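# Remove spring clip from cat litter pouch

## Task

Unclip the spring clip from the cat litter pouch and set it on the table a finger's width or more away from the pouch. The pouch must stay where it was, standing upright, turned the same way, and not dented, and it must stay like that with no help from the robot. Release everything, move the arms away, then end the scene yourself so it gets checked.

## Robot and tools

Robot: two arms, left_arm and right_arm, each with six joints and a parallel gripper. Joint order in every row and every per-joint list is waist, shoulder, elbow, wrist pitch, wrist yaw, wrist roll, followed by the gripper opening.

Frame: result poses share one scene frame with its origin on the tabletop midway between the arms. +x points out over the table, +z up, and left_arm sits toward +y. The names left and right do not correspond to image sides. Arm bases may be tilted. Mounting plates and the metal frame behind the arms are fixed obstacles; a "too close" warning counts a plate and its half of the frame as part of that arm. Printed hand positions can be off, more so at long reach.

Gripper: fingers point along the gripper's +z axis and close along its y axis. end_effector_position is the point between the pads, roughly 1 cm short of the fingertips.

execute_actions(actions): a list of actions run in sequence. Each action is a table of 1 to 15 rows; each row lasts one control step (1/30 s), and a short table repeats its final row until 15 steps are used. A row is one flat list covering both arms: 14 numbers, left_arm's 6 joint angles then its opening, then right_arm's 6 angles then its opening, even if one arm is idle. Joint values are absolute target angles in radians, like those in Joint positions. Opening is on a -1 (closed) to +1 (fully open) scale. Optionally 12 more numbers from 0 to 1 can follow: stiffness scales multiplying each joint's position gain, left's 6 then right's 6, kept until changed. An empty list just returns the current state and images.

Joint ranges (rad), same for both arms: waist -2.880 to 2.880, shoulder 0.000 to 3.142, elbow 0.000 to 3.019, wrist pitch -1.693 to 1.571, wrist yaw -1.571 to 1.571, wrist roll -2.094 to 2.094. True ends may differ by up to 0.019. A call is rejected if a target is more than 0.019 beyond a stated end and further out than the joint currently is; targets past the real end are clipped there, with the line "joint sent to its limit". Its absence does not prove there is more room.

Per step, each joint's sent target is kept within a lead of its measured angle: waist 0.264, shoulder 0.32, elbow 0.276, wrist pitch 0.33, wrist yaw 0.186, wrist roll 0.522 rad. If targets would move a gripper more than 70 mm from where it is, they are scaled back. So large changes need several actions; an unfinished motion may not complete while waiting, so resend the remainder. "Joint targets" shows what joints are being driven toward now; resend those values to hold a joint still.

move(target, speed, blocking): target is one 14-number row in the same layout, absolute joint angles in radians plus openings (openings are applied at the start; optional stiffness numbers allowed). All joints of both arms follow paths that finish together, so grippers trace curves. speed is the top rad/s of the joint with farthest to travel, 0.01 to 2, default 0.5. Paths take 0.5 to 10 s; longer ones stop short after 10 s. Moves ignore obstacles and the other arm. Faster moves and targets set deeper past contact press harder. The result adds a "move:" line: ending (done, off_target, moving, held, fault), limits=held or limits=none, and each arm's joint farthest from target. After limits=held the arm can suddenly move much faster than speed. blocking=false returns after 0.5 s while motion continues; check with wait(0), and call wait or stop before any new execute_actions or move.

wait(seconds): 0 to 10 s, arms hold last command; returns early if a running move ends. stop(): brakes a running move (needs room, more when fast); fingers continue.

zoom_image(camera, region): enlarges part of one camera's latest image; region [x0, y0, x1, y1] in pixels, top-left origin, at most 504 by 504. Cameras, all 504x504: cam_head_left, cam_head_right, cam_high, cam_low, cam_left_wrist, cam_right_wrist (the wrist ones are fisheye).

finished_scene(scene): pass the current scene's number. It ends the scene after the last command is held, is irreversible, and reports success. Replying without a tool call also ends things.

Results: the state line gives each gripper's position (m) and quaternion wxyz. Joint positions and Joint velocities list, per arm, six joints (rad, rad/s) then pad gap (m; 0.094 fully open). grip_measured is the opening on the command scale; each gripper may read off by about 1 mm, consistently. Calls that ran actions also list joint readings at some steps; HELD with an arm label means part of that arm's row was held back. "joint command not followed" means the clearance check altered or blocked that arm's joints on some steps.

Gripping: fingers go where grip_measured would equal your number (except near ±1). To hold something, command about 0.03 below grip_measured; less for a lighter grip. Pads push roughly 50 to 62 N each, briefly more at first contact, less on parts under 2 mm thick. Squeezing too hard can dent the pouch.

Heat: holding loads warms motors; MOTOR HOT appears from 85 °C, and at 100 °C that arm and gripper go limp and fall (OVER-TEMPERATURE FAULT). Any FAULT stop wastes time.

Avoid: knocking or placing rigid items off the table (task fails), arms colliding or pushing each other hard, dropping, slamming or shoving objects, tipping or shifting the pouch. The robot keeps holding its last command while you think.

Each tool is called after "Call:" by a JSON object that holds its "method" and its "body", one argument or row to a line.

## Session

Call:
{"method": "execute_actions", "body": {
  "actions": []
}}

Scene clock: 0.00 s.
left_arm: end_effector_position=(+0.7472, +0.0714, +0.2904) grip_measured=+1.000 end_effector_quat_wxyz=(+0.463, +0.629, +0.609, -0.136) | right_arm: end_effector_position=(-0.2125, -0.8291, +0.1643) grip_measured=+1.000 end_effector_quat_wxyz=(+0.141, +0.980, +0.139, -0.011)
Joint names: [waist, shoulder, elbow, wrist pitch, wrist yaw, wrist roll]
Joint positions: left_arm=[-0.019  2.464  1.749 -0.178  0.478  1.325  0.094] | right_arm=[-1.887  1.936  0.895  0.012 -0.235  0.945  0.094]
Joint velocities: left_arm=[ 0.005 -0.005  0.007 -0.002 -0.095  0.066  0.   ] | right_arm=[ 0.005  0.015  0.002 -0.002 -0.066 -0.037  0.   ]
Joint targets: left_arm=[-0.021 2.455 1.770 -0.174 0.478 1.325] | right_arm=[-1.887 1.935 0.903 0.014 -0.235 0.945]
Joint stiffness scale: left_arm=[1. 1. 1. 1. 1. 1.] | right_arm=[1. 1. 1. 1. 1. 1.]

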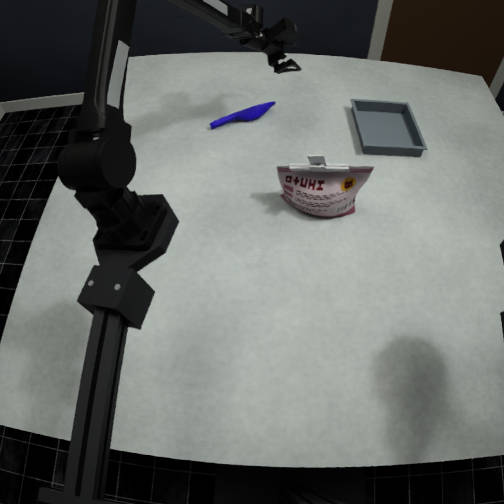

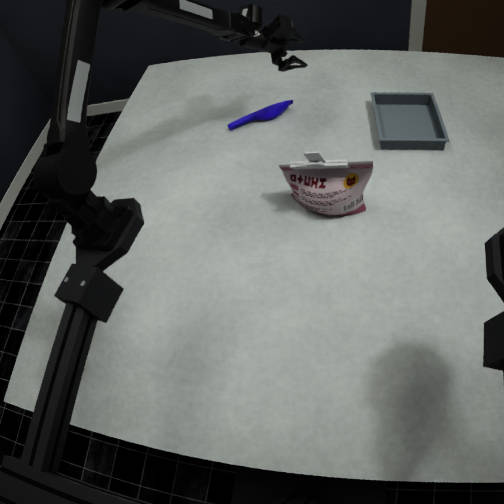

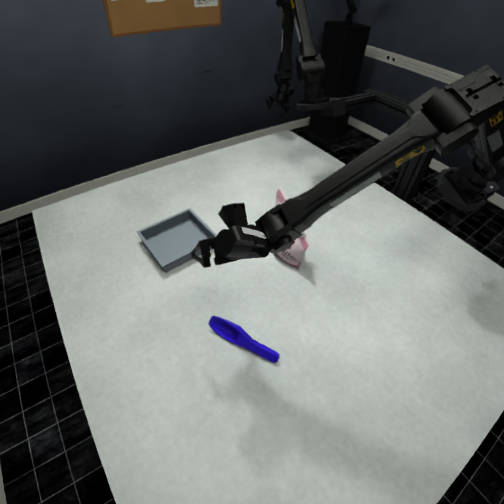

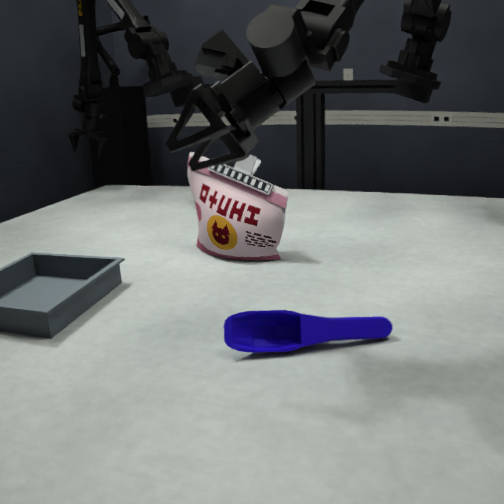

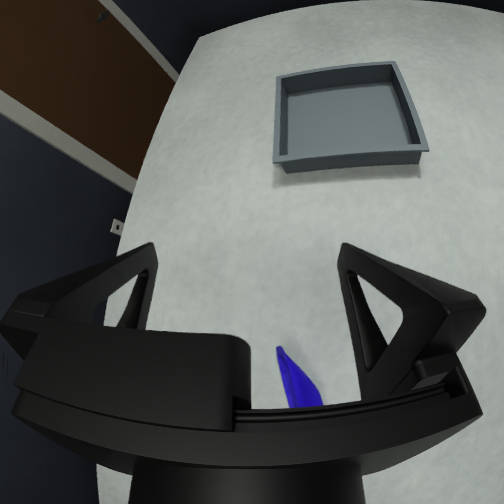

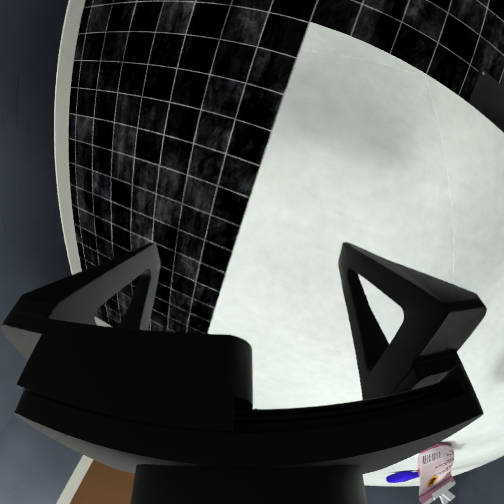

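Call:
{"method": "move", "body": {
  "target": [0,2.0,1.5,0,0,0,1,-1.887,1.935,0.903,0.014,-0.235,0.945,1],
  "speed": 1
}}

Call:
{"method": "move", "body": {
  "target": [0,2.0,1.5,-0.6,0,0,1,-1.887,1.935,0.903,0.014,-0.235,0.945,1],
  "speed": 1
}}

Call:
{"method": "move", "body": {
  "target": [0,2.0,1.1,-0.6,0,0,1,-1.887,1.935,0.903,0.014,-0.235,0.945,1],
  "speed": 1
}}

Scene clock: 2.63 s.
left_arm: end_effector_position=(+0.7879, +0.2210, +0.5097) grip_measured=+1.000 end_effector_quat_wxyz=(+0.473, +0.019, +0.862, -0.180) | right_arm: end_effector_position=(-0.2125, -0.8291, +0.1643) grip_measured=+1.000 end_effector_quat_wxyz=(+0.141, +0.980, +0.139, -0.011)
Joint names: [waist, shoulder, elbow, wrist pitch, wrist yaw, wrist roll]
Joint positions: left_arm=[-0.014  2.004  1.509 -0.019  0.002  0.008  0.094] | right_arm=[-1.887  1.936  0.895  0.012 -0.235  0.945  0.094]
Joint velocities: left_arm=[ 0.005 -0.015 -0.012 -0.002 -0.051  0.007  0.   ] | right_arm=[-0.015 -0.015 -0.017 -0.007 -0.007 -0.037  0.   ]
Joint targets: left_arm=[-0.000 2.000 1.500 -0.000 -0.000 0.000] | right_arm=[-1.887 1.935 0.903 0.014 -0.235 0.945]
Joint stiffness scale: left_arm=[1. 1. 1. 1. 1. 1.] | right_arm=[1. 1. 1. 1. 1. 1.]
move: done; limits=none; left_arm: farthest joint: the wrist pitch, 0.019 radians from its target (0.178 radians at the start); right_arm: farthest joint: the elbow, 0.008 radians from its target (0.008 radians at the start)

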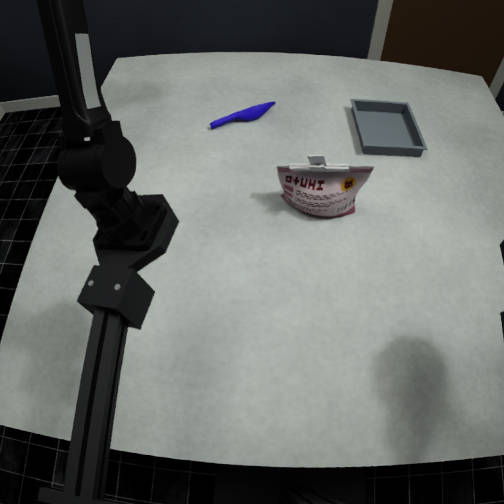

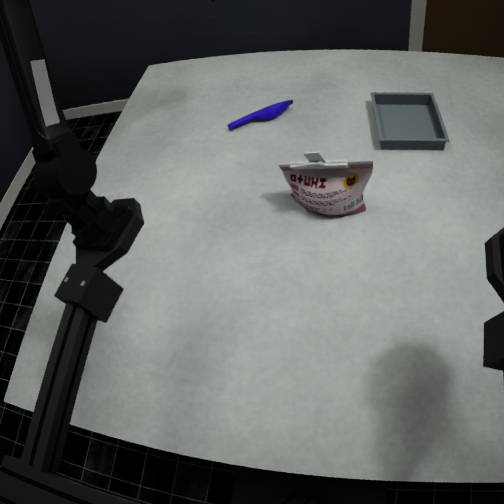

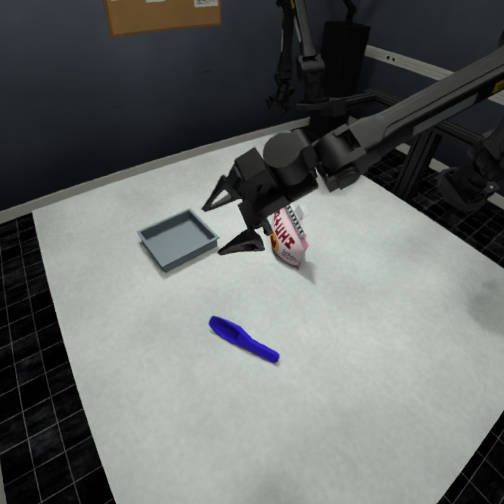

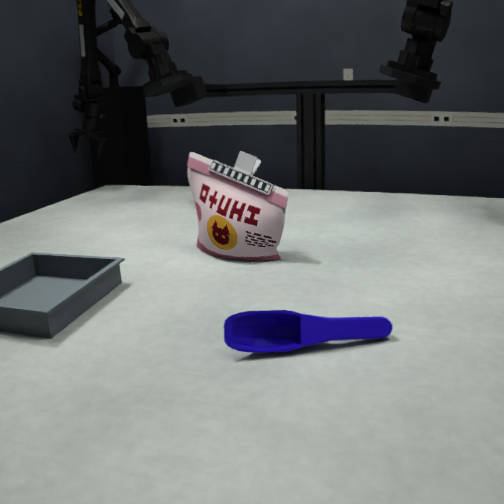

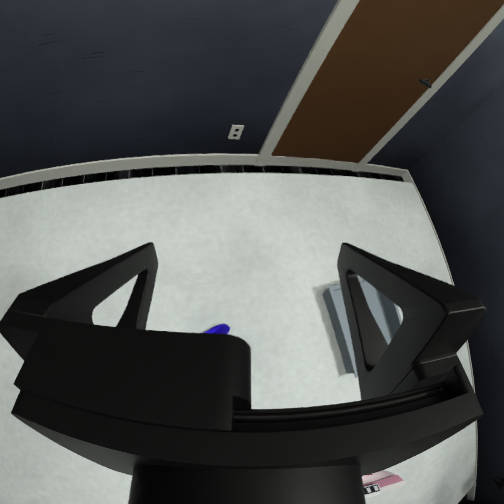

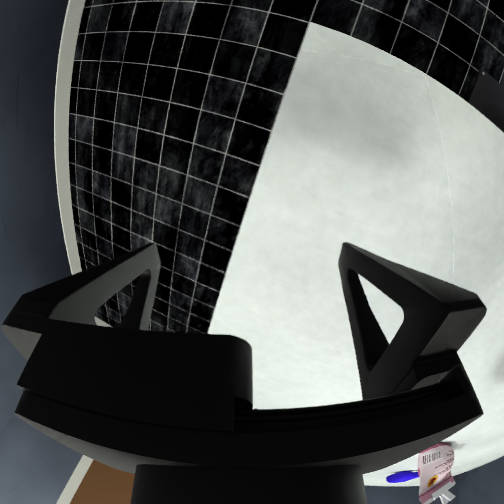

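Scene clock: 3.77 s.
left_arm: end_effector_position=(+0.6832, +0.2146, +0.4199) grip_measured=+1.000 end_effector_quat_wxyz=(+0.212, +0.069, +0.960, -0.169) | right_arm: end_effector_position=(-0.2125, -0.8291, +0.1643) grip_measured=+1.000 end_effector_quat_wxyz=(+0.141, +0.980, +0.139, -0.011)
Joint names: [waist, shoulder, elbow, wrist pitch, wrist yaw, wrist roll]
Joint positions: left_arm=[-0.014  2.004  1.509 -0.588  0.002  0.008  0.094] | right_arm=[-1.887  1.936  0.895  0.012 -0.235  0.945  0.094]
Joint velocities: left_arm=[ 0.005  0.015 -0.012 -0.007  0.007  0.051  0.   ] | right_arm=[-0.005 -0.015 -0.007 -0.022 -0.022 -0.051  0.   ]
Joint targets: left_arm=[-0.000 2.000 1.500 -0.600 -0.000 0.000] | right_arm=[-1.887 1.935 0.903 0.014 -0.235 0.945]
Joint stiffness scale: left_arm=[1. 1. 1. 1. 1. 1.] | right_arm=[1. 1. 1. 1. 1. 1.]
move: done; limits=none; left_arm: farthest joint: the waist, 0.014 radians from its target (0.014 radians at the start); right_arm: farthest joint: the elbow, 0.008 radians from its target (0.008 radians at the start)

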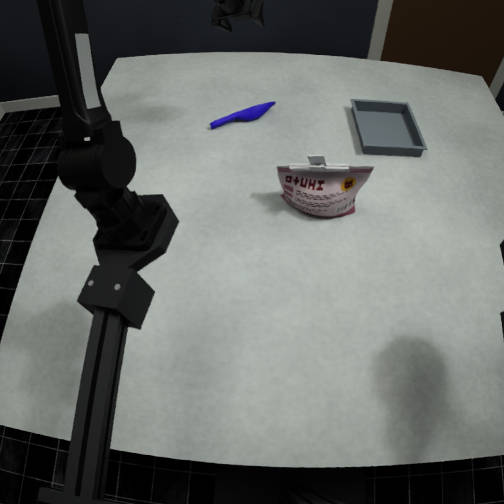

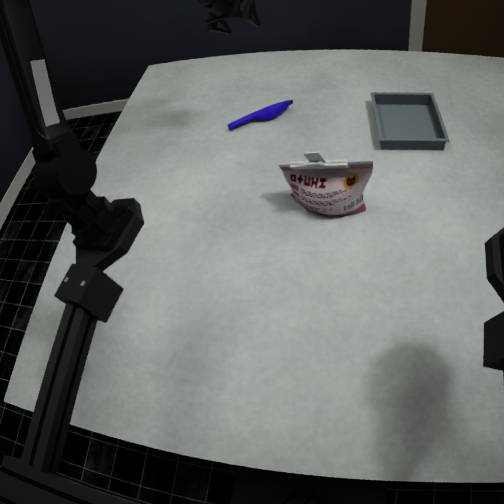

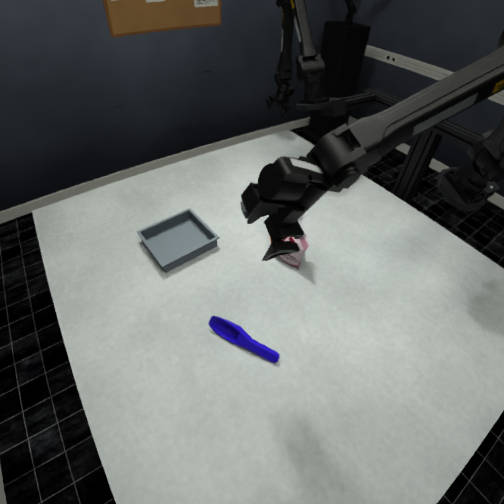

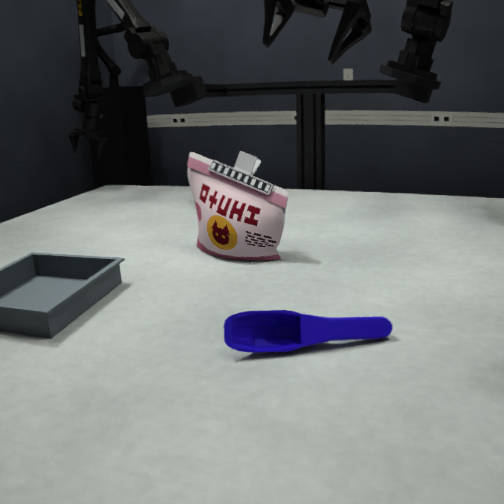

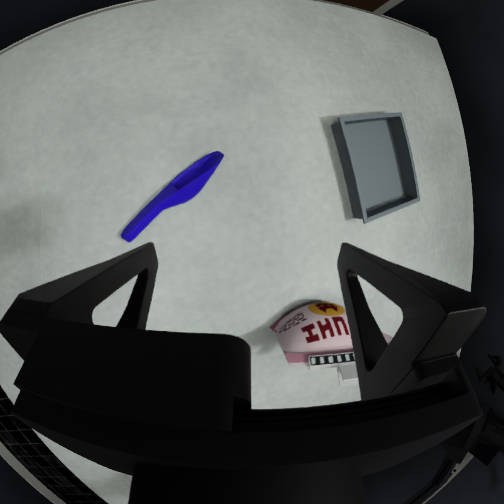

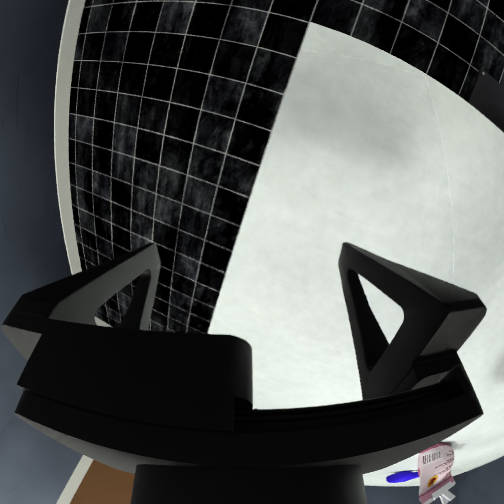

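Scene clock: 4.77 s.
left_arm: end_effector_position=(+0.4719, +0.2141, +0.2781) grip_measured=+1.000 end_effector_quat_wxyz=(+0.001, +0.104, +0.983, -0.152) | right_arm: end_effector_position=(-0.2125, -0.8291, +0.1643) grip_measured=+1.000 end_effector_quat_wxyz=(+0.141, +0.980, +0.139, -0.011)
Joint names: [waist, shoulder, elbow, wrist pitch, wrist yaw, wrist roll]
Joint positions: left_arm=[-0.014  2.014  1.094 -0.596  0.002  0.007  0.094] | right_arm=[-1.887  1.936  0.895  0.012 -0.235  0.945  0.094]
Joint velocities: left_arm=[ 0.005  0.005 -0.007 -0.012 -0.066  0.007  0.   ] | right_arm=[-0.005  0.005  0.017  0.007 -0.022  0.037  0.   ]
Joint targets: left_arm=[0.000 2.000 1.100 -0.600 0.000 -0.000] | right_arm=[-1.887 1.935 0.903 0.014 -0.235 0.945]
Joint stiffness scale: left_arm=[1. 1. 1. 1. 1. 1.] | right_arm=[1. 1. 1. 1. 1. 1.]
move: done; limits=none; left_arm: farthest joint: the waist, 0.014 radians from its target (0.014 radians at the start); right_arm: farthest joint: the elbow, 0.008 radians from its target (0.008 radians at the start)

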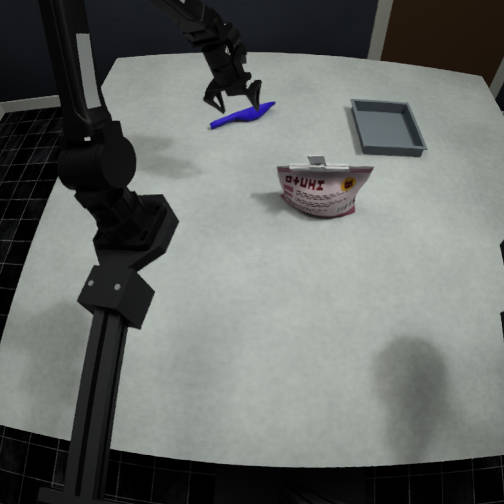

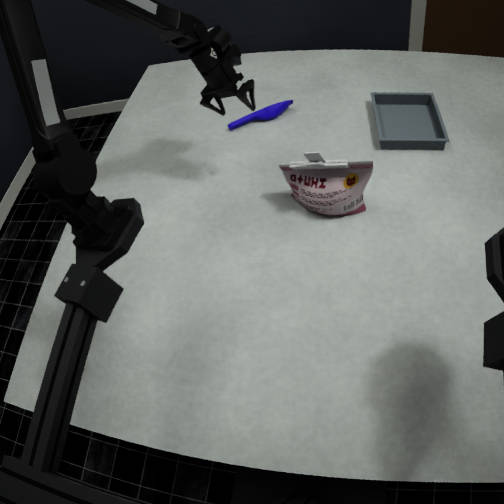

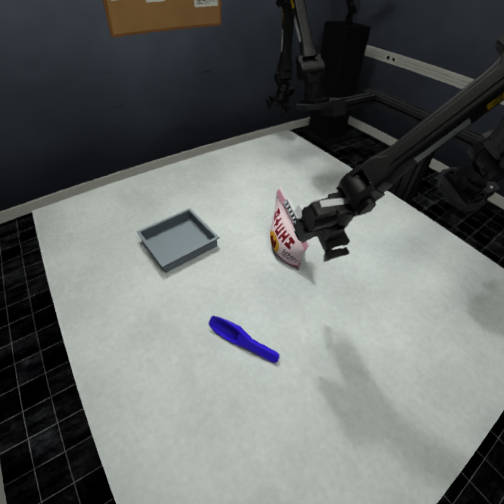

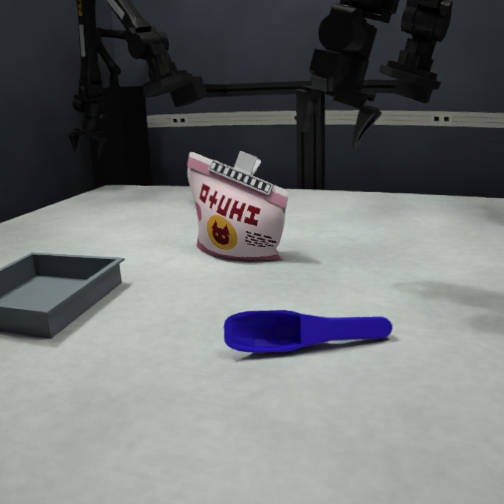

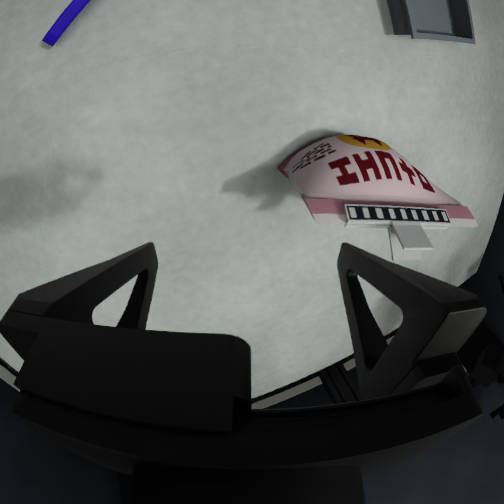

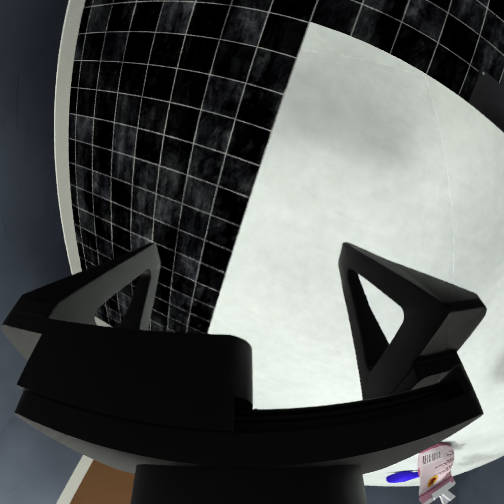

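Call:
{"method": "move", "body": {
  "target": [-0.4,2.0,1.1,-0.6,0,1.17,1,-1.887,1.935,0.903,0.014,-0.235,0.945,1],
  "speed": 1
}}

Scene clock: 7.20 s.
left_arm: end_effector_position=(+0.4010, +0.0508, +0.3332) grip_measured=+1.000 end_effector_quat_wxyz=(+0.111, +0.757, +0.633, -0.118) | right_arm: end_effector_position=(-0.2125, -0.8291, +0.1643) grip_measured=+1.000 end_effector_quat_wxyz=(+0.141, +0.980, +0.139, -0.011)
Joint names: [waist, shoulder, elbow, wrist pitch, wrist yaw, wrist roll]
Joint positions: left_arm=[-0.396  2.014  1.094 -0.596  0.002  1.162  0.094] | right_arm=[-1.887  1.936  0.895  0.012 -0.235  0.945  0.094]
Joint velocities: left_arm=[ 0.005 -0.005 -0.002  0.027 -0.022  0.022  0.   ] | right_arm=[ 0.005 -0.005 -0.017 -0.012  0.022 -0.007  0.   ]
Joint targets: left_arm=[-0.400 2.000 1.100 -0.600 0.000 1.170] | right_arm=[-1.887 1.935 0.903 0.014 -0.235 0.945]
Joint stiffness scale: left_arm=[1. 1. 1. 1. 1. 1.] | right_arm=[1. 1. 1. 1. 1. 1.]
move: done; limits=none; left_arm: farthest joint: the shoulder, 0.014 radians from its target (0.014 radians at the start); right_arm: farthest joint: the elbow, 0.008 radians from its target (0.008 radians at the start)

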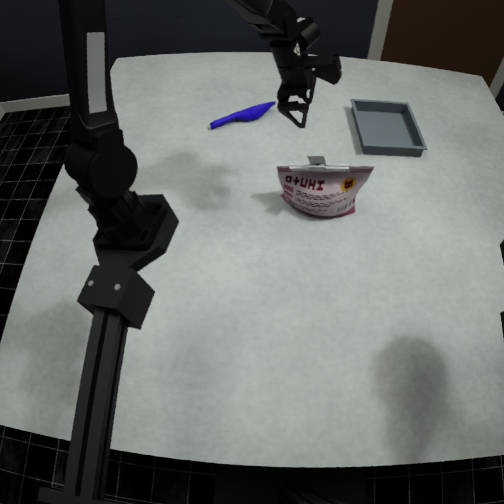

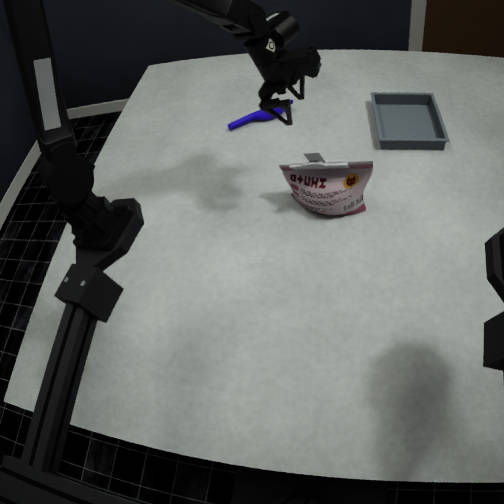

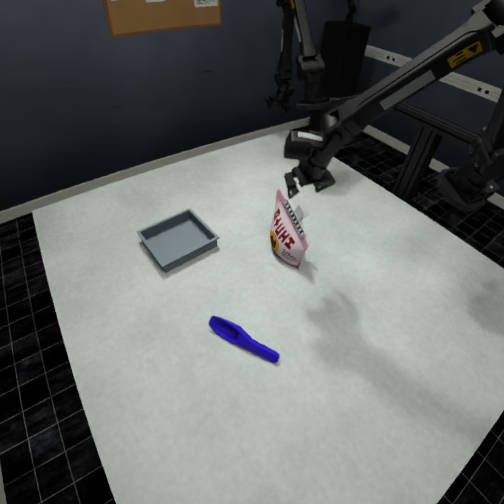

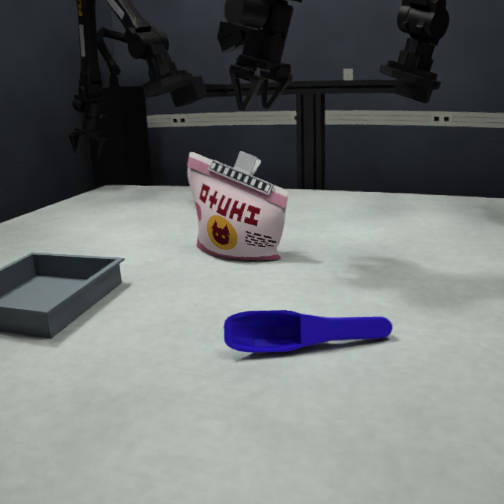

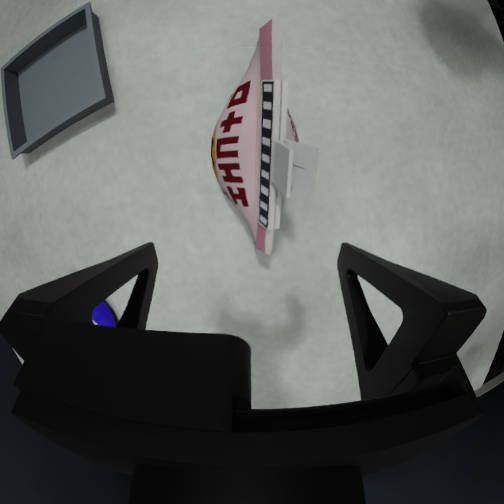

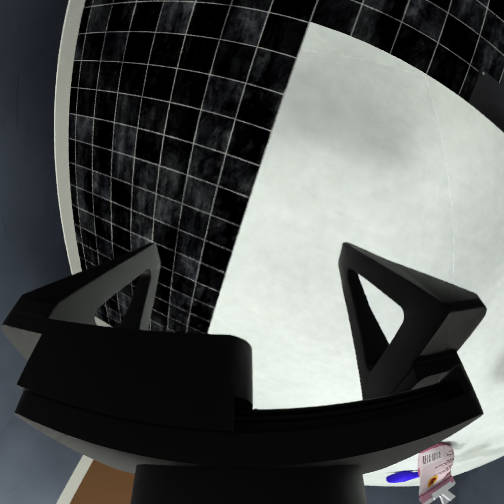

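Call:
{"method": "move", "body": {
  "target": [-0.43,2.065,0.936,-0.37,0,1.14,1,-1.887,1.935,0.903,0.014,-0.235,0.945,1]
}}

Scene clock: 8.53 s.
left_arm: end_effector_position=(+0.3475, +0.0569, +0.2780) grip_measured=+1.000 end_effector_quat_wxyz=(+0.110, +0.759, +0.631, -0.119) | right_arm: end_effector_position=(-0.2125, -0.8291, +0.1643) grip_measured=+1.000 end_effector_quat_wxyz=(+0.141, +0.980, +0.139, -0.011)
Joint names: [waist, shoulder, elbow, wrist pitch, wrist yaw, wrist roll]
Joint positions: left_arm=[-0.416  2.071  0.938 -0.385  0.002  1.148  0.094] | right_arm=[-1.887  1.936  0.895  0.012 -0.235  0.945  0.094]
Joint velocities: left_arm=[-0.015 -0.005  0.002  0.012 -0.007 -0.007  0.   ] | right_arm=[-0.005  0.015 -0.002  0.012  0.037 -0.022  0.   ]
Joint targets: left_arm=[-0.430 2.065 0.936 -0.370 -0.000 1.140] | right_arm=[-1.887 1.935 0.903 0.014 -0.235 0.945]
Joint stiffness scale: left_arm=[1. 1. 1. 1. 1. 1.] | right_arm=[1. 1. 1. 1. 1. 1.]
move: done; limits=none; left_arm: farthest joint: the wrist pitch, 0.015 radians from its target (0.226 radians at the start); right_arm: farthest joint: the elbow, 0.008 radians from its target (0.008 radians at the start)

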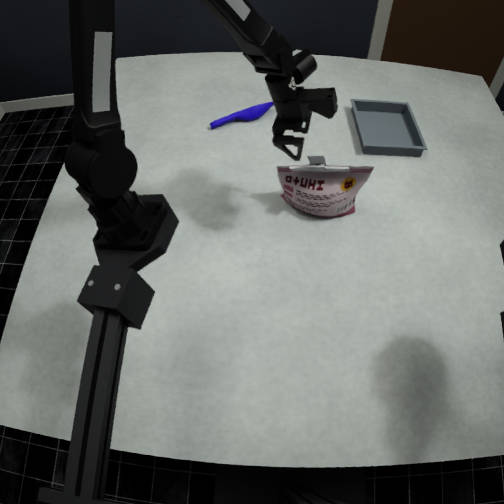

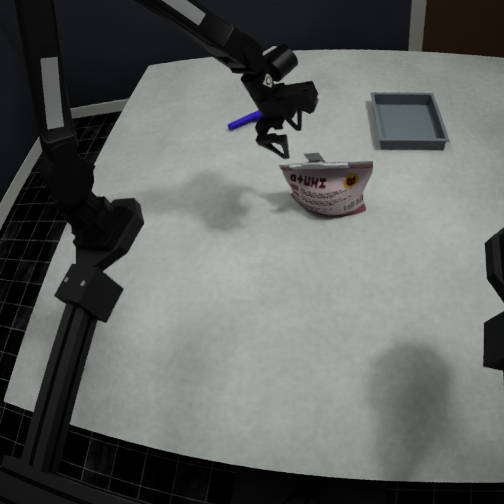

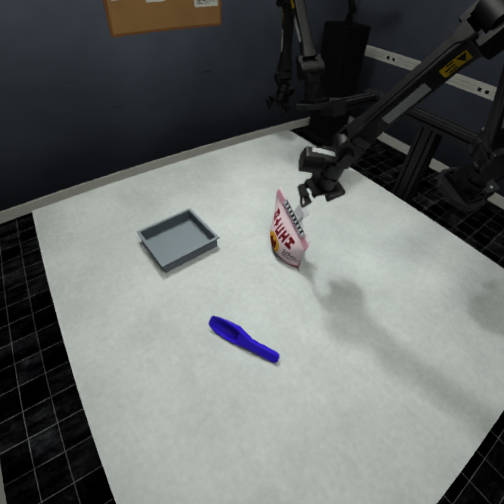

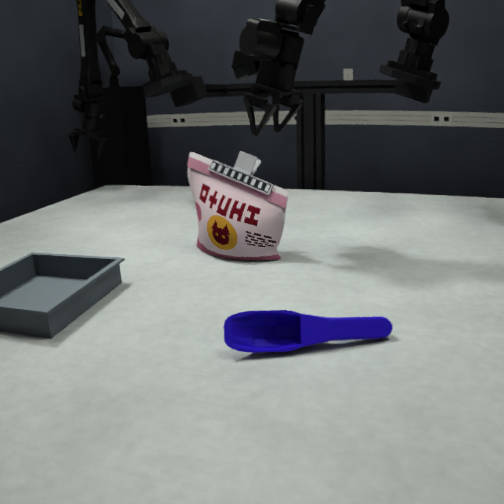

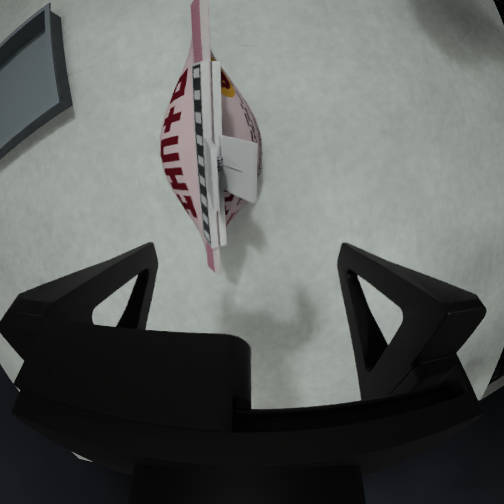

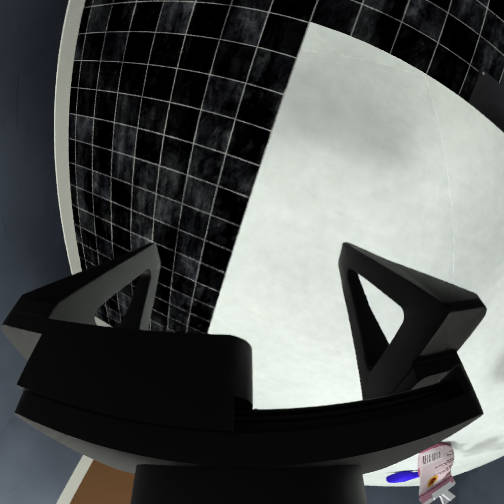

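Call:
{"method": "move", "body": {
  "target": [-0.48,2.12,0.85,-0.03,0,1.09,1,-1.887,1.935,0.903,0.014,-0.235,0.945,1],
  "speed": 0.3
}}

Scene clock: 10.43 s.
left_arm: end_effector_position=(+0.3500, +0.0226, +0.2676) grip_measured=+1.000 end_effector_quat_wxyz=(+0.212, +0.738, +0.634, -0.096) | right_arm: end_effector_position=(-0.2125, -0.8291, +0.1643) grip_measured=+1.000 end_effector_quat_wxyz=(+0.141, +0.980, +0.139, -0.011)
Joint names: [waist, shoulder, elbow, wrist pitch, wrist yaw, wrist roll]
Joint positions: left_arm=[-0.465  2.114  0.858 -0.048  0.002  1.098  0.094] | right_arm=[-1.887  1.936  0.895  0.012 -0.235  0.945  0.094]
Joint velocities: left_arm=[-0.005 -0.015 -0.012 -0.012 -0.007 -0.007  0.   ] | right_arm=[ 0.005 -0.015 -0.012  0.002  0.007 -0.081  0.   ]
Joint targets: left_arm=[-0.480 2.120 0.850 -0.030 -0.000 1.090] | right_arm=[-1.887 1.935 0.903 0.014 -0.235 0.945]
Joint stiffness scale: left_arm=[1. 1. 1. 1. 1. 1.] | right_arm=[1. 1. 1. 1. 1. 1.]
move: done; limits=none; left_arm: farthest joint: the wrist pitch, 0.018 radians from its target (0.355 radians at the start); right_arm: farthest joint: the elbow, 0.008 radians from its target (0.008 radians at the start)

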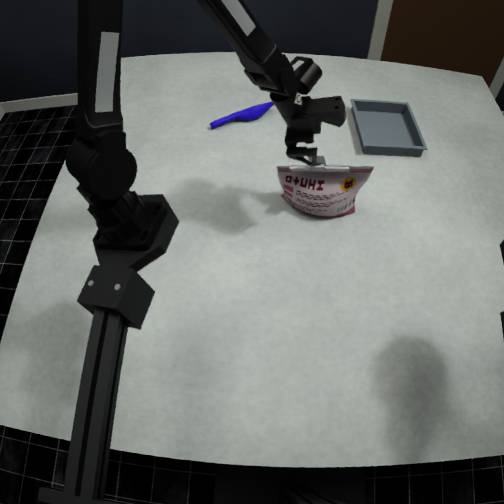

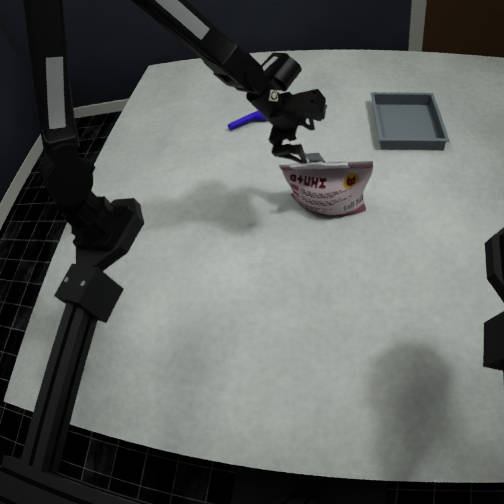

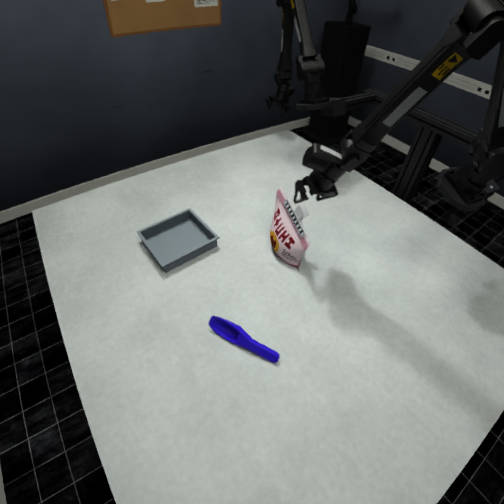

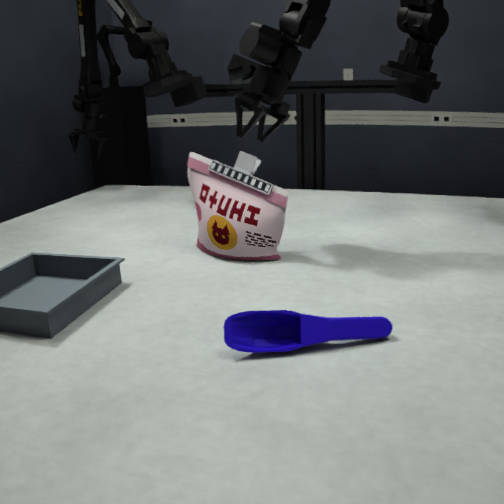

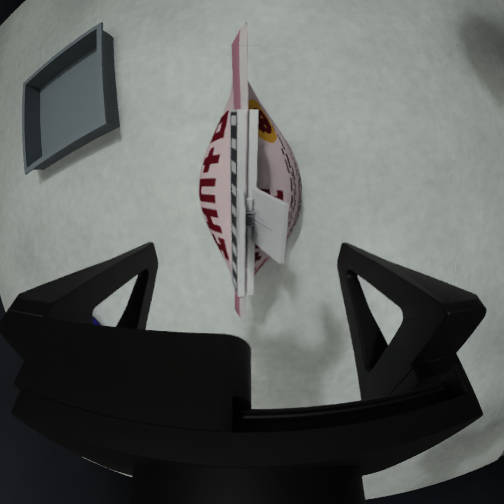

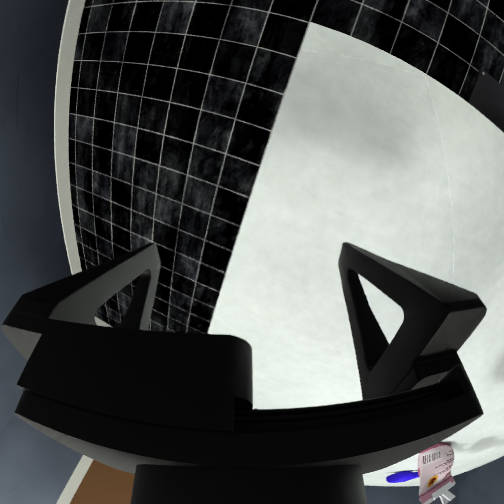

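Call:
{"method": "move", "body": {
  "target": [-0.50,2.19,0.79,0.10,-0.15,1.09,1,-1.887,1.935,0.903,0.014,-0.235,0.945,1],
  "speed": 0.2
}}

Scene clock: 11.93 s.
left_arm: end_effector_position=(+0.3341, +0.0449, +0.2309) grip_measured=+1.000 end_effector_quat_wxyz=(+0.195, +0.741, +0.642, -0.026) | right_arm: end_effector_position=(-0.2125, -0.8291, +0.1643) grip_measured=+1.000 end_effector_quat_wxyz=(+0.141, +0.980, +0.139, -0.011)
Joint names: [waist, shoulder, elbow, wrist pitch, wrist yaw, wrist roll]
Joint positions: left_arm=[-0.484  2.186  0.797  0.082 -0.148  1.097  0.094] | right_arm=[-1.887  1.936  0.895  0.012 -0.235  0.945  0.094]
Joint velocities: left_arm=[-0.005 -0.005 -0.012  0.002 -0.022 -0.051  0.   ] | right_arm=[ 0.005  0.005 -0.002  0.007  0.022 -0.007  0.   ]
Joint targets: left_arm=[-0.500 2.190 0.790 0.100 -0.150 1.090] | right_arm=[-1.887 1.935 0.903 0.014 -0.235 0.945]
Joint stiffness scale: left_arm=[1. 1. 1. 1. 1. 1.] | right_arm=[1. 1. 1. 1. 1. 1.]
move: done; limits=none; left_arm: farthest joint: the wrist pitch, 0.018 radians from its target (0.148 radians at the start); right_arm: farthest joint: the elbow, 0.008 radians from its target (0.008 radians at the start)

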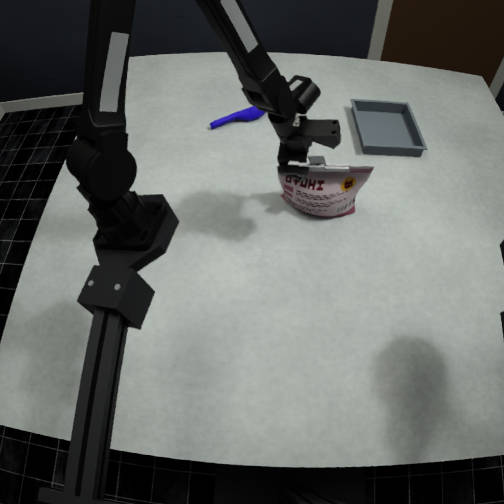

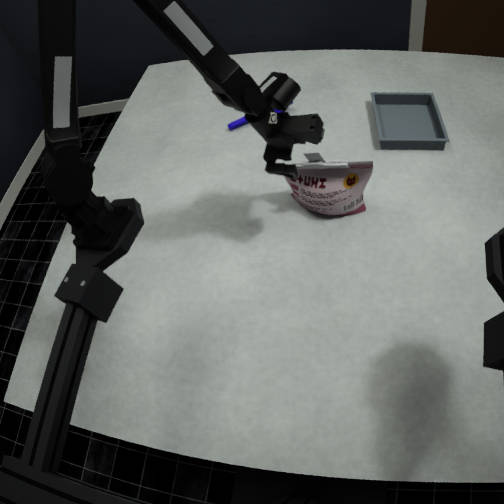

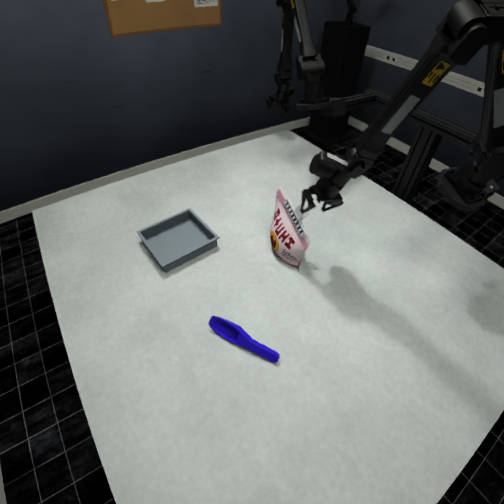

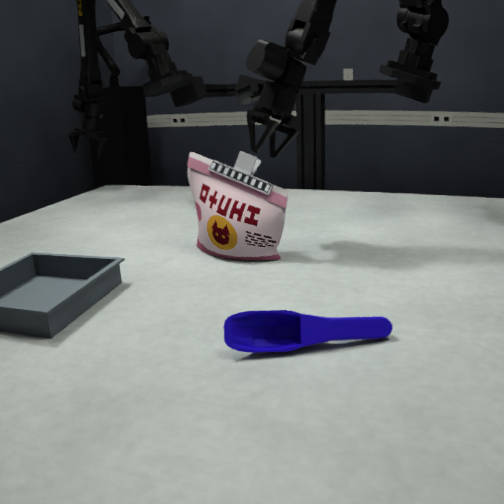

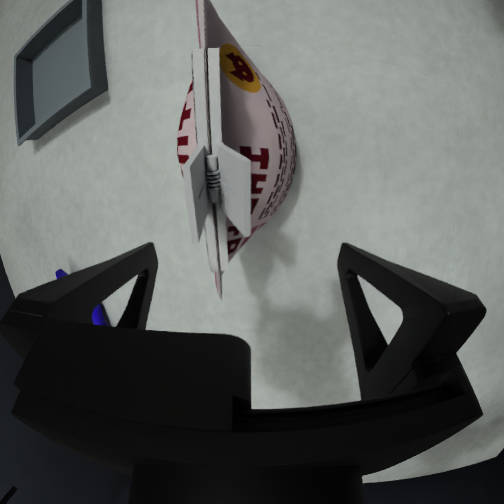

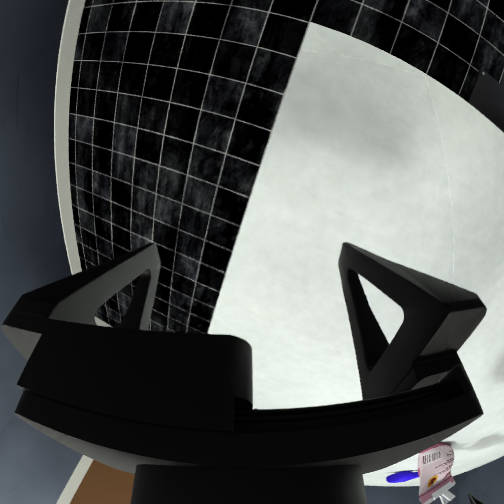

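Call:
{"method": "move", "body": {
  "target": [-0.54,2.25,0.79,0.27,-0.15,1.05,1,-1.887,1.935,0.903,0.014,-0.235,0.945,1],
  "speed": 0.2
}}

Scene clock: 13.50 s.
left_arm: end_effector_position=(+0.3375, +0.0162, +0.2277) grip_measured=+1.000 end_effector_quat_wxyz=(+0.252, +0.724, +0.642, -0.021) | right_arm: end_effector_position=(-0.2125, -0.8291, +0.1643) grip_measured=+1.000 end_effector_quat_wxyz=(+0.141, +0.980, +0.139, -0.011)
Joint names: [waist, shoulder, elbow, wrist pitch, wrist yaw, wrist roll]
Joint positions: left_arm=[-0.525  2.244  0.797  0.251 -0.148  1.058  0.094] | right_arm=[-1.887  1.936  0.895  0.012 -0.235  0.945  0.094]
Joint velocities: left_arm=[-0.005 -0.005  0.012 -0.007 -0.051  0.007  0.   ] | right_arm=[-0.015 -0.005 -0.002  0.002 -0.022 -0.007  0.   ]
Joint targets: left_arm=[-0.540 2.250 0.790 0.270 -0.150 1.050] | right_arm=[-1.887 1.935 0.903 0.014 -0.235 0.945]
Joint stiffness scale: left_arm=[1. 1. 1. 1. 1. 1.] | right_arm=[1. 1. 1. 1. 1. 1.]
move: done; limits=none; left_arm: farthest joint: the wrist pitch, 0.019 radians from its target (0.188 radians at the start); right_arm: farthest joint: the elbow, 0.008 radians from its target (0.008 radians at the start)

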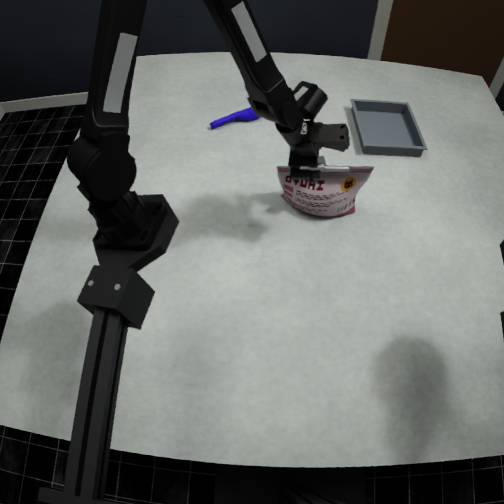

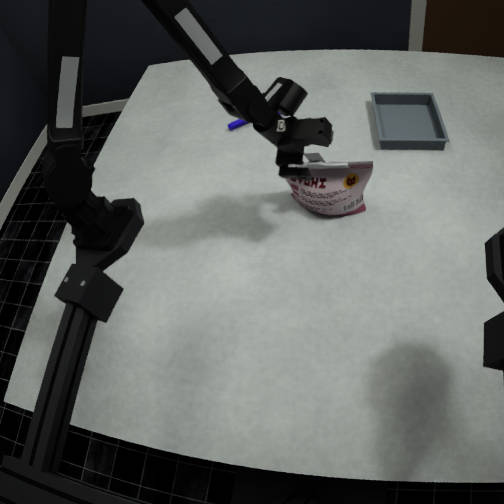

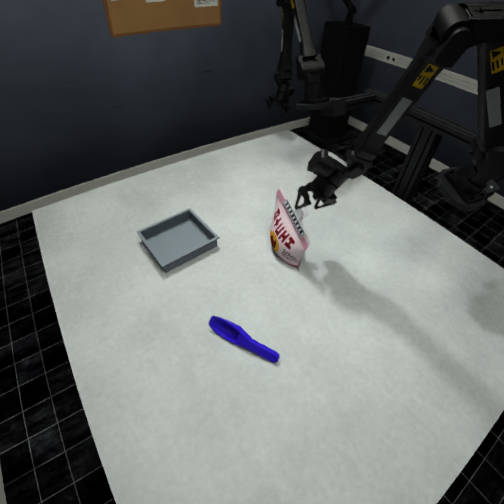

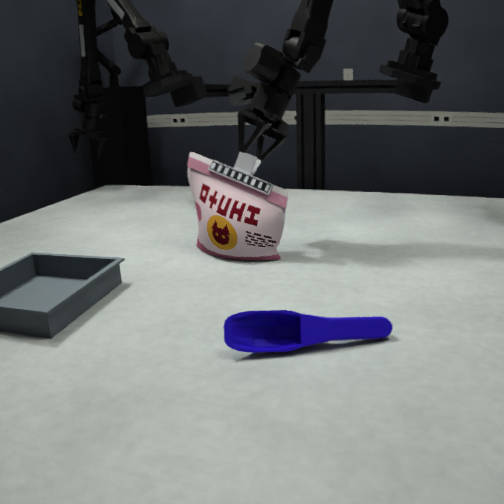

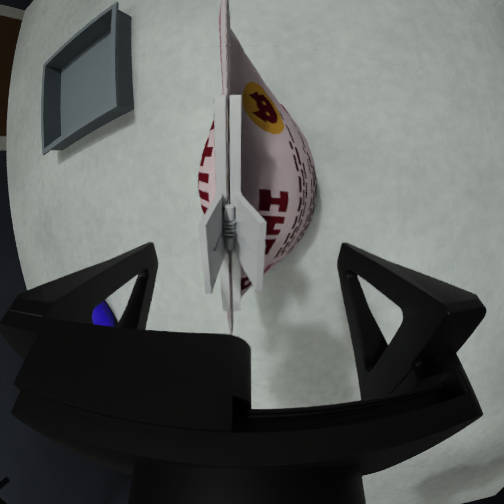

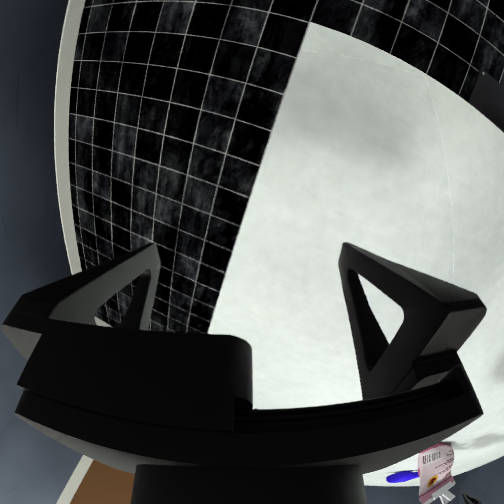

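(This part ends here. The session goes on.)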